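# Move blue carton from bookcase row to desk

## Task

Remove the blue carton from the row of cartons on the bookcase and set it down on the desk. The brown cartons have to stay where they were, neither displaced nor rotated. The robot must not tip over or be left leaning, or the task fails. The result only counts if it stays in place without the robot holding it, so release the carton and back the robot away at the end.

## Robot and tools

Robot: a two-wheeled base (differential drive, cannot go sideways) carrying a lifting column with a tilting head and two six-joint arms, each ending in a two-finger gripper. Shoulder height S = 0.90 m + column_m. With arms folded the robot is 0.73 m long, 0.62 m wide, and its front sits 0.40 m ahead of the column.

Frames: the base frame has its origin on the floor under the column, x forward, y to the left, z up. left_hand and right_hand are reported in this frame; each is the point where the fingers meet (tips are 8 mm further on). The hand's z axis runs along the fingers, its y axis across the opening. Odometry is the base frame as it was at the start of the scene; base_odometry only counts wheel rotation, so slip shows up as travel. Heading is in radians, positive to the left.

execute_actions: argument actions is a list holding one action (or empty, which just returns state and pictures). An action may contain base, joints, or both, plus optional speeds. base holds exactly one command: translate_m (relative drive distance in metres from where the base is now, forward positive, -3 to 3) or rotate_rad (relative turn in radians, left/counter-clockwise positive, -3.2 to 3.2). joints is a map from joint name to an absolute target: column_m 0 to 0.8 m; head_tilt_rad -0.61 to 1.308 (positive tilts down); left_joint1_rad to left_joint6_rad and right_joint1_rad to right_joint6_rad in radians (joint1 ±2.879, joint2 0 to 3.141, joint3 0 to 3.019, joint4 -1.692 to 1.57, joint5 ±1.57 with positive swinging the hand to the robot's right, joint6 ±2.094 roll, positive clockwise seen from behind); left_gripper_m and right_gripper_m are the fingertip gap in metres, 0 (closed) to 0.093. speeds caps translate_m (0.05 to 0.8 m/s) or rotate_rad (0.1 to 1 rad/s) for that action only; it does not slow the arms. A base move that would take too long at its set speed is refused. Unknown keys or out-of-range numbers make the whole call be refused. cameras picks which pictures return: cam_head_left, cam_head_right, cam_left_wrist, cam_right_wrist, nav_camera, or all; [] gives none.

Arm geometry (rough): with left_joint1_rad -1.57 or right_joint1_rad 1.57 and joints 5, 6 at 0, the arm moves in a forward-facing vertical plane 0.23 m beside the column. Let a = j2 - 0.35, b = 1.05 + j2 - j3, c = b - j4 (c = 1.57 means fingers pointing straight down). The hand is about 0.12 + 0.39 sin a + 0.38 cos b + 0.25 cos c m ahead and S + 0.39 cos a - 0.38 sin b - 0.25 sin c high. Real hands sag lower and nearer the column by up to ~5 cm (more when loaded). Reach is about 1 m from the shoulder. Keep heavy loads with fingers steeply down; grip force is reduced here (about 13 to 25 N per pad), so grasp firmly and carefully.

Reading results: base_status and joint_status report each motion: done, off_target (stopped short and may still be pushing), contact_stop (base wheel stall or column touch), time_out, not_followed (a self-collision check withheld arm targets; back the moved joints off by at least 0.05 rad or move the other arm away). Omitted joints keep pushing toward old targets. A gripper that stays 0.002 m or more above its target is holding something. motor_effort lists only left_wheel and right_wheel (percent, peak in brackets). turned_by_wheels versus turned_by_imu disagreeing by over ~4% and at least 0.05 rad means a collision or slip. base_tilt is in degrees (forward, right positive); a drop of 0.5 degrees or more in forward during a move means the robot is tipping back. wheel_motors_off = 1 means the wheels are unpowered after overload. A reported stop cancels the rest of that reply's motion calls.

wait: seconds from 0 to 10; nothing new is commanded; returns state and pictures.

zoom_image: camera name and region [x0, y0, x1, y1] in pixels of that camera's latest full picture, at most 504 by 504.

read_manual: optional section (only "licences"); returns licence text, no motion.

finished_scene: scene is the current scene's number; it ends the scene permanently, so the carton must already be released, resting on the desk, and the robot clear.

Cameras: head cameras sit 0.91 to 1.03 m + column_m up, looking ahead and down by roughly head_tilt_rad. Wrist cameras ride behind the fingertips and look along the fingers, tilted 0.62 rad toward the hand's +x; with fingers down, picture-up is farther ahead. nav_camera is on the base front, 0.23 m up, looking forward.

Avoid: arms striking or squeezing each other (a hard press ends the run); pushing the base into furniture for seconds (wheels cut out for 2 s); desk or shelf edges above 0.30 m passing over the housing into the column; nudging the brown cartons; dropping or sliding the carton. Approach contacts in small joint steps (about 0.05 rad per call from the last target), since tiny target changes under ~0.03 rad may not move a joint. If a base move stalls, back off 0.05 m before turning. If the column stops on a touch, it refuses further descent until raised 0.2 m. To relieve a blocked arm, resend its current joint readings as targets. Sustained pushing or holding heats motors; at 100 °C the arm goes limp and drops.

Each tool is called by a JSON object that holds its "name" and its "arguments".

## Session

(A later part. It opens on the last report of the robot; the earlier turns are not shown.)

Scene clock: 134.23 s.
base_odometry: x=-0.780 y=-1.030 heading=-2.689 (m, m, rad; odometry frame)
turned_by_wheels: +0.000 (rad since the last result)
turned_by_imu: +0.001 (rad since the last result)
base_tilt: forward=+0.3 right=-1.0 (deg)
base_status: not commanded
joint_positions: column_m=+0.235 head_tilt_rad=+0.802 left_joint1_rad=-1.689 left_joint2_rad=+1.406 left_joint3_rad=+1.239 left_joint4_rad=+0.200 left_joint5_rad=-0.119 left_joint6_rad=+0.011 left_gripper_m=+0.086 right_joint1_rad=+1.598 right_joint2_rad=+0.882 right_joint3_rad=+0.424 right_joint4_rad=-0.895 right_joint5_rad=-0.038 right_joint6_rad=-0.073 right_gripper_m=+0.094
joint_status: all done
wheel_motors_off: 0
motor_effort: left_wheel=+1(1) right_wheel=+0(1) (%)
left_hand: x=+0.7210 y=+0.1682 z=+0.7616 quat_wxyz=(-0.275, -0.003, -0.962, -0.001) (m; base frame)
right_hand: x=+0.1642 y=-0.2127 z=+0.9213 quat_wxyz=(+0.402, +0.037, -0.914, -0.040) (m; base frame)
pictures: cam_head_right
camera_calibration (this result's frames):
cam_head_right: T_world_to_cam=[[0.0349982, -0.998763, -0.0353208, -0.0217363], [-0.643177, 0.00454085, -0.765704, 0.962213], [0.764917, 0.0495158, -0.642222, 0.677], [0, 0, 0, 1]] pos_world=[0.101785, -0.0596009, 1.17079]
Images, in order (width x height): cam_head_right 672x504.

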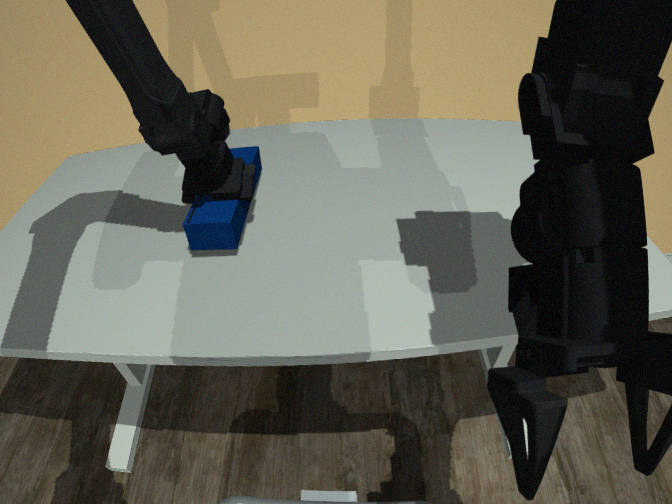

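{"name": "execute_actions", "arguments": {"actions": [{"joints":{"column_m":0.212}}], "cameras": ["cam_head_right"]}}

{"name": "execute_actions", "arguments": {"actions": [{"joints":{"left_gripper_m":0.093}}], "cameras": []}}

{"name": "execute_actions", "arguments": {"actions": [{"joints":{"column_m":0.29}}], "cameras": []}}

{"name": "execute_actions", "arguments": {"actions": [{"base":{"translate_m":-0.5}}], "cameras": ["cam_head_right"]}}

Scene clock: 138.70 s.
base_odometry: x=-0.780 y=-1.030 heading=-2.689 (m, m, rad; odometry frame)
turned_by_wheels: +0.000 (rad since the last result)
turned_by_imu: +0.001 (rad since the last result)
base_tilt: forward=+0.4 right=-0.8 (deg)
base_status: not commanded
joint_positions: column_m=+0.212 head_tilt_rad=+0.802 left_joint1_rad=-1.689 left_joint2_rad=+1.406 left_joint3_rad=+1.239 left_joint4_rad=+0.200 left_joint5_rad=-0.119 left_joint6_rad=+0.011 left_gripper_m=+0.086 right_joint1_rad=+1.598 right_joint2_rad=+0.882 right_joint3_rad=+0.424 right_joint4_rad=-0.895 right_joint5_rad=-0.038 right_joint6_rad=-0.073 right_gripper_m=+0.094
joint_status: all done
wheel_motors_off: 0
motor_effort: left_wheel=+1(1) right_wheel=-1(1) (%)
left_hand: x=+0.7212 y=+0.1683 z=+0.7387 quat_wxyz=(-0.275, -0.003, -0.962, -0.001) (m; base frame)
right_hand: x=+0.1642 y=-0.2127 z=+0.8984 quat_wxyz=(+0.402, +0.037, -0.914, -0.040) (m; base frame)
pictures: cam_head_right
camera_calibration (this result's frames):
cam_head_right: T_world_to_cam=[[0.0349982, -0.998763, -0.0353208, -0.0225482], [-0.643177, 0.00454085, -0.765704, 0.944612], [0.764917, 0.0495158, -0.642222, 0.662237], [0, 0, 0, 1]] pos_world=[0.101785, -0.0596009, 1.1478]
Images, in order (width x height): cam_head_right 672x504.

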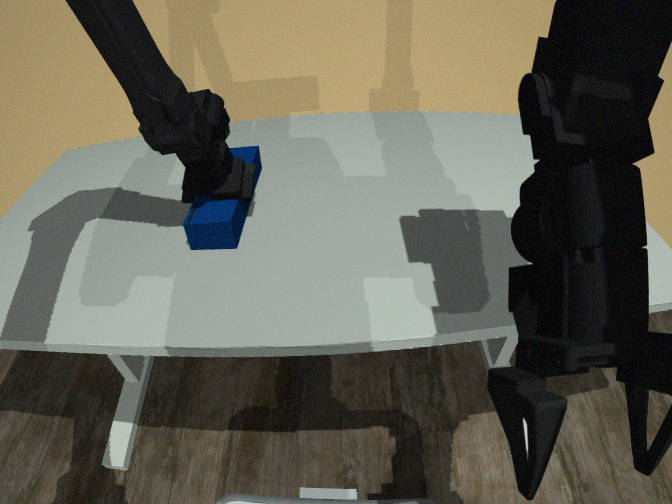

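Scene clock: 139.27 s.
base_odometry: x=-0.780 y=-1.030 heading=-2.689 (m, m, rad; odometry frame)
turned_by_wheels: +0.000 (rad since the last result)
turned_by_imu: +0.000 (rad since the last result)
base_tilt: forward=+0.3 right=-0.8 (deg)
base_status: not commanded
joint_positions: column_m=+0.212 head_tilt_rad=+0.802 left_joint1_rad=-1.689 left_joint2_rad=+1.406 left_joint3_rad=+1.239 left_joint4_rad=+0.200 left_joint5_rad=-0.119 left_joint6_rad=+0.011 left_gripper_m=+0.093 right_joint1_rad=+1.598 right_joint2_rad=+0.882 right_joint3_rad=+0.424 right_joint4_rad=-0.895 right_joint5_rad=-0.038 right_joint6_rad=-0.073 right_gripper_m=+0.094
joint_status: all done
wheel_motors_off: 0
motor_effort: left_wheel=+0(1) right_wheel=-1(0) (%)
left_hand: x=+0.7212 y=+0.1683 z=+0.7387 quat_wxyz=(-0.275, -0.003, -0.962, -0.001) (m; base frame)
right_hand: x=+0.1642 y=-0.2127 z=+0.8984 quat_wxyz=(+0.402, +0.037, -0.914, -0.040) (m; base frame)
pictures: none
No camera images: the call's "cameras" was empty. Leave "cameras" out to get every camera's image.

Scene clock: 140.87 s.
base_odometry: x=-0.780 y=-1.030 heading=-2.689 (m, m, rad; odometry frame)
turned_by_wheels: +0.000 (rad since the last result)
turned_by_imu: +0.000 (rad since the last result)
base_tilt: forward=+0.4 right=-0.8 (deg)
base_status: not commanded
joint_positions: column_m=+0.290 head_tilt_rad=+0.802 left_joint1_rad=-1.689 left_joint2_rad=+1.406 left_joint3_rad=+1.239 left_joint4_rad=+0.200 left_joint5_rad=-0.119 left_joint6_rad=+0.011 left_gripper_m=+0.093 right_joint1_rad=+1.598 right_joint2_rad=+0.882 right_joint3_rad=+0.424 right_joint4_rad=-0.895 right_joint5_rad=-0.038 right_joint6_rad=-0.073 right_gripper_m=+0.094
joint_status: all done
wheel_motors_off: 0
motor_effort: left_wheel=+1(1) right_wheel=-1(1) (%)
left_hand: x=+0.7212 y=+0.1683 z=+0.8165 quat_wxyz=(-0.275, -0.003, -0.962, -0.001) (m; base frame)
right_hand: x=+0.1642 y=-0.2127 z=+0.9762 quat_wxyz=(+0.402, +0.037, -0.914, -0.040) (m; base frame)
pictures: none
No camera images: the call's "cameras" was empty. Leave "cameras" out to get every camera's image.

Scene clock: 143.40 s.
base_odometry: x=-0.330 y=-0.812 heading=-2.688 (m, m, rad; odometry frame)
turned_by_wheels: +0.001 (rad since the last result)
turned_by_imu: +0.000 (rad since the last result)
base_tilt: forward=+0.4 right=-0.9 (deg)
base_status: done
joint_positions: column_m=+0.290 head_tilt_rad=+0.803 left_joint1_rad=-1.689 left_joint2_rad=+1.405 left_joint3_rad=+1.238 left_joint4_rad=+0.200 left_joint5_rad=-0.119 left_joint6_rad=+0.011 left_gripper_m=+0.093 right_joint1_rad=+1.598 right_joint2_rad=+0.881 right_joint3_rad=+0.421 right_joint4_rad=-0.895 right_joint5_rad=-0.038 right_joint6_rad=-0.073 right_gripper_m=+0.094
joint_status: not commanded
wheel_motors_off: 0
motor_effort: left_wheel=+0(38) right_wheel=+0(42) (%)
left_hand: x=+0.7205 y=+0.1683 z=+0.8164 quat_wxyz=(-0.274, -0.003, -0.962, -0.001) (m; base frame)
right_hand: x=+0.1626 y=-0.2128 z=+0.9767 quat_wxyz=(+0.403, +0.037, -0.914, -0.040) (m; base frame)
pictures: cam_head_right
camera_calibration (this result's frames):
cam_head_right: T_world_to_cam=[[0.034984, -0.998763, -0.0353349, -0.019779], [-0.643485, 0.00454085, -0.765445, 1.00393], [0.764659, 0.0495158, -0.64253, 0.712655], [0, 0, 0, 1]] pos_world=[0.101765, -0.0596009, 1.22565]
Images, in order (width x height): cam_head_right 672x504.

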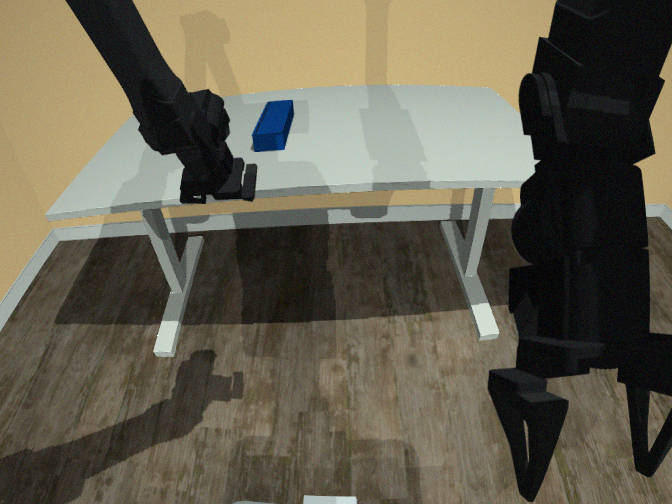

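{"name": "finished_scene", "arguments": {"scene": 1}}

The scene is finished: the task was done.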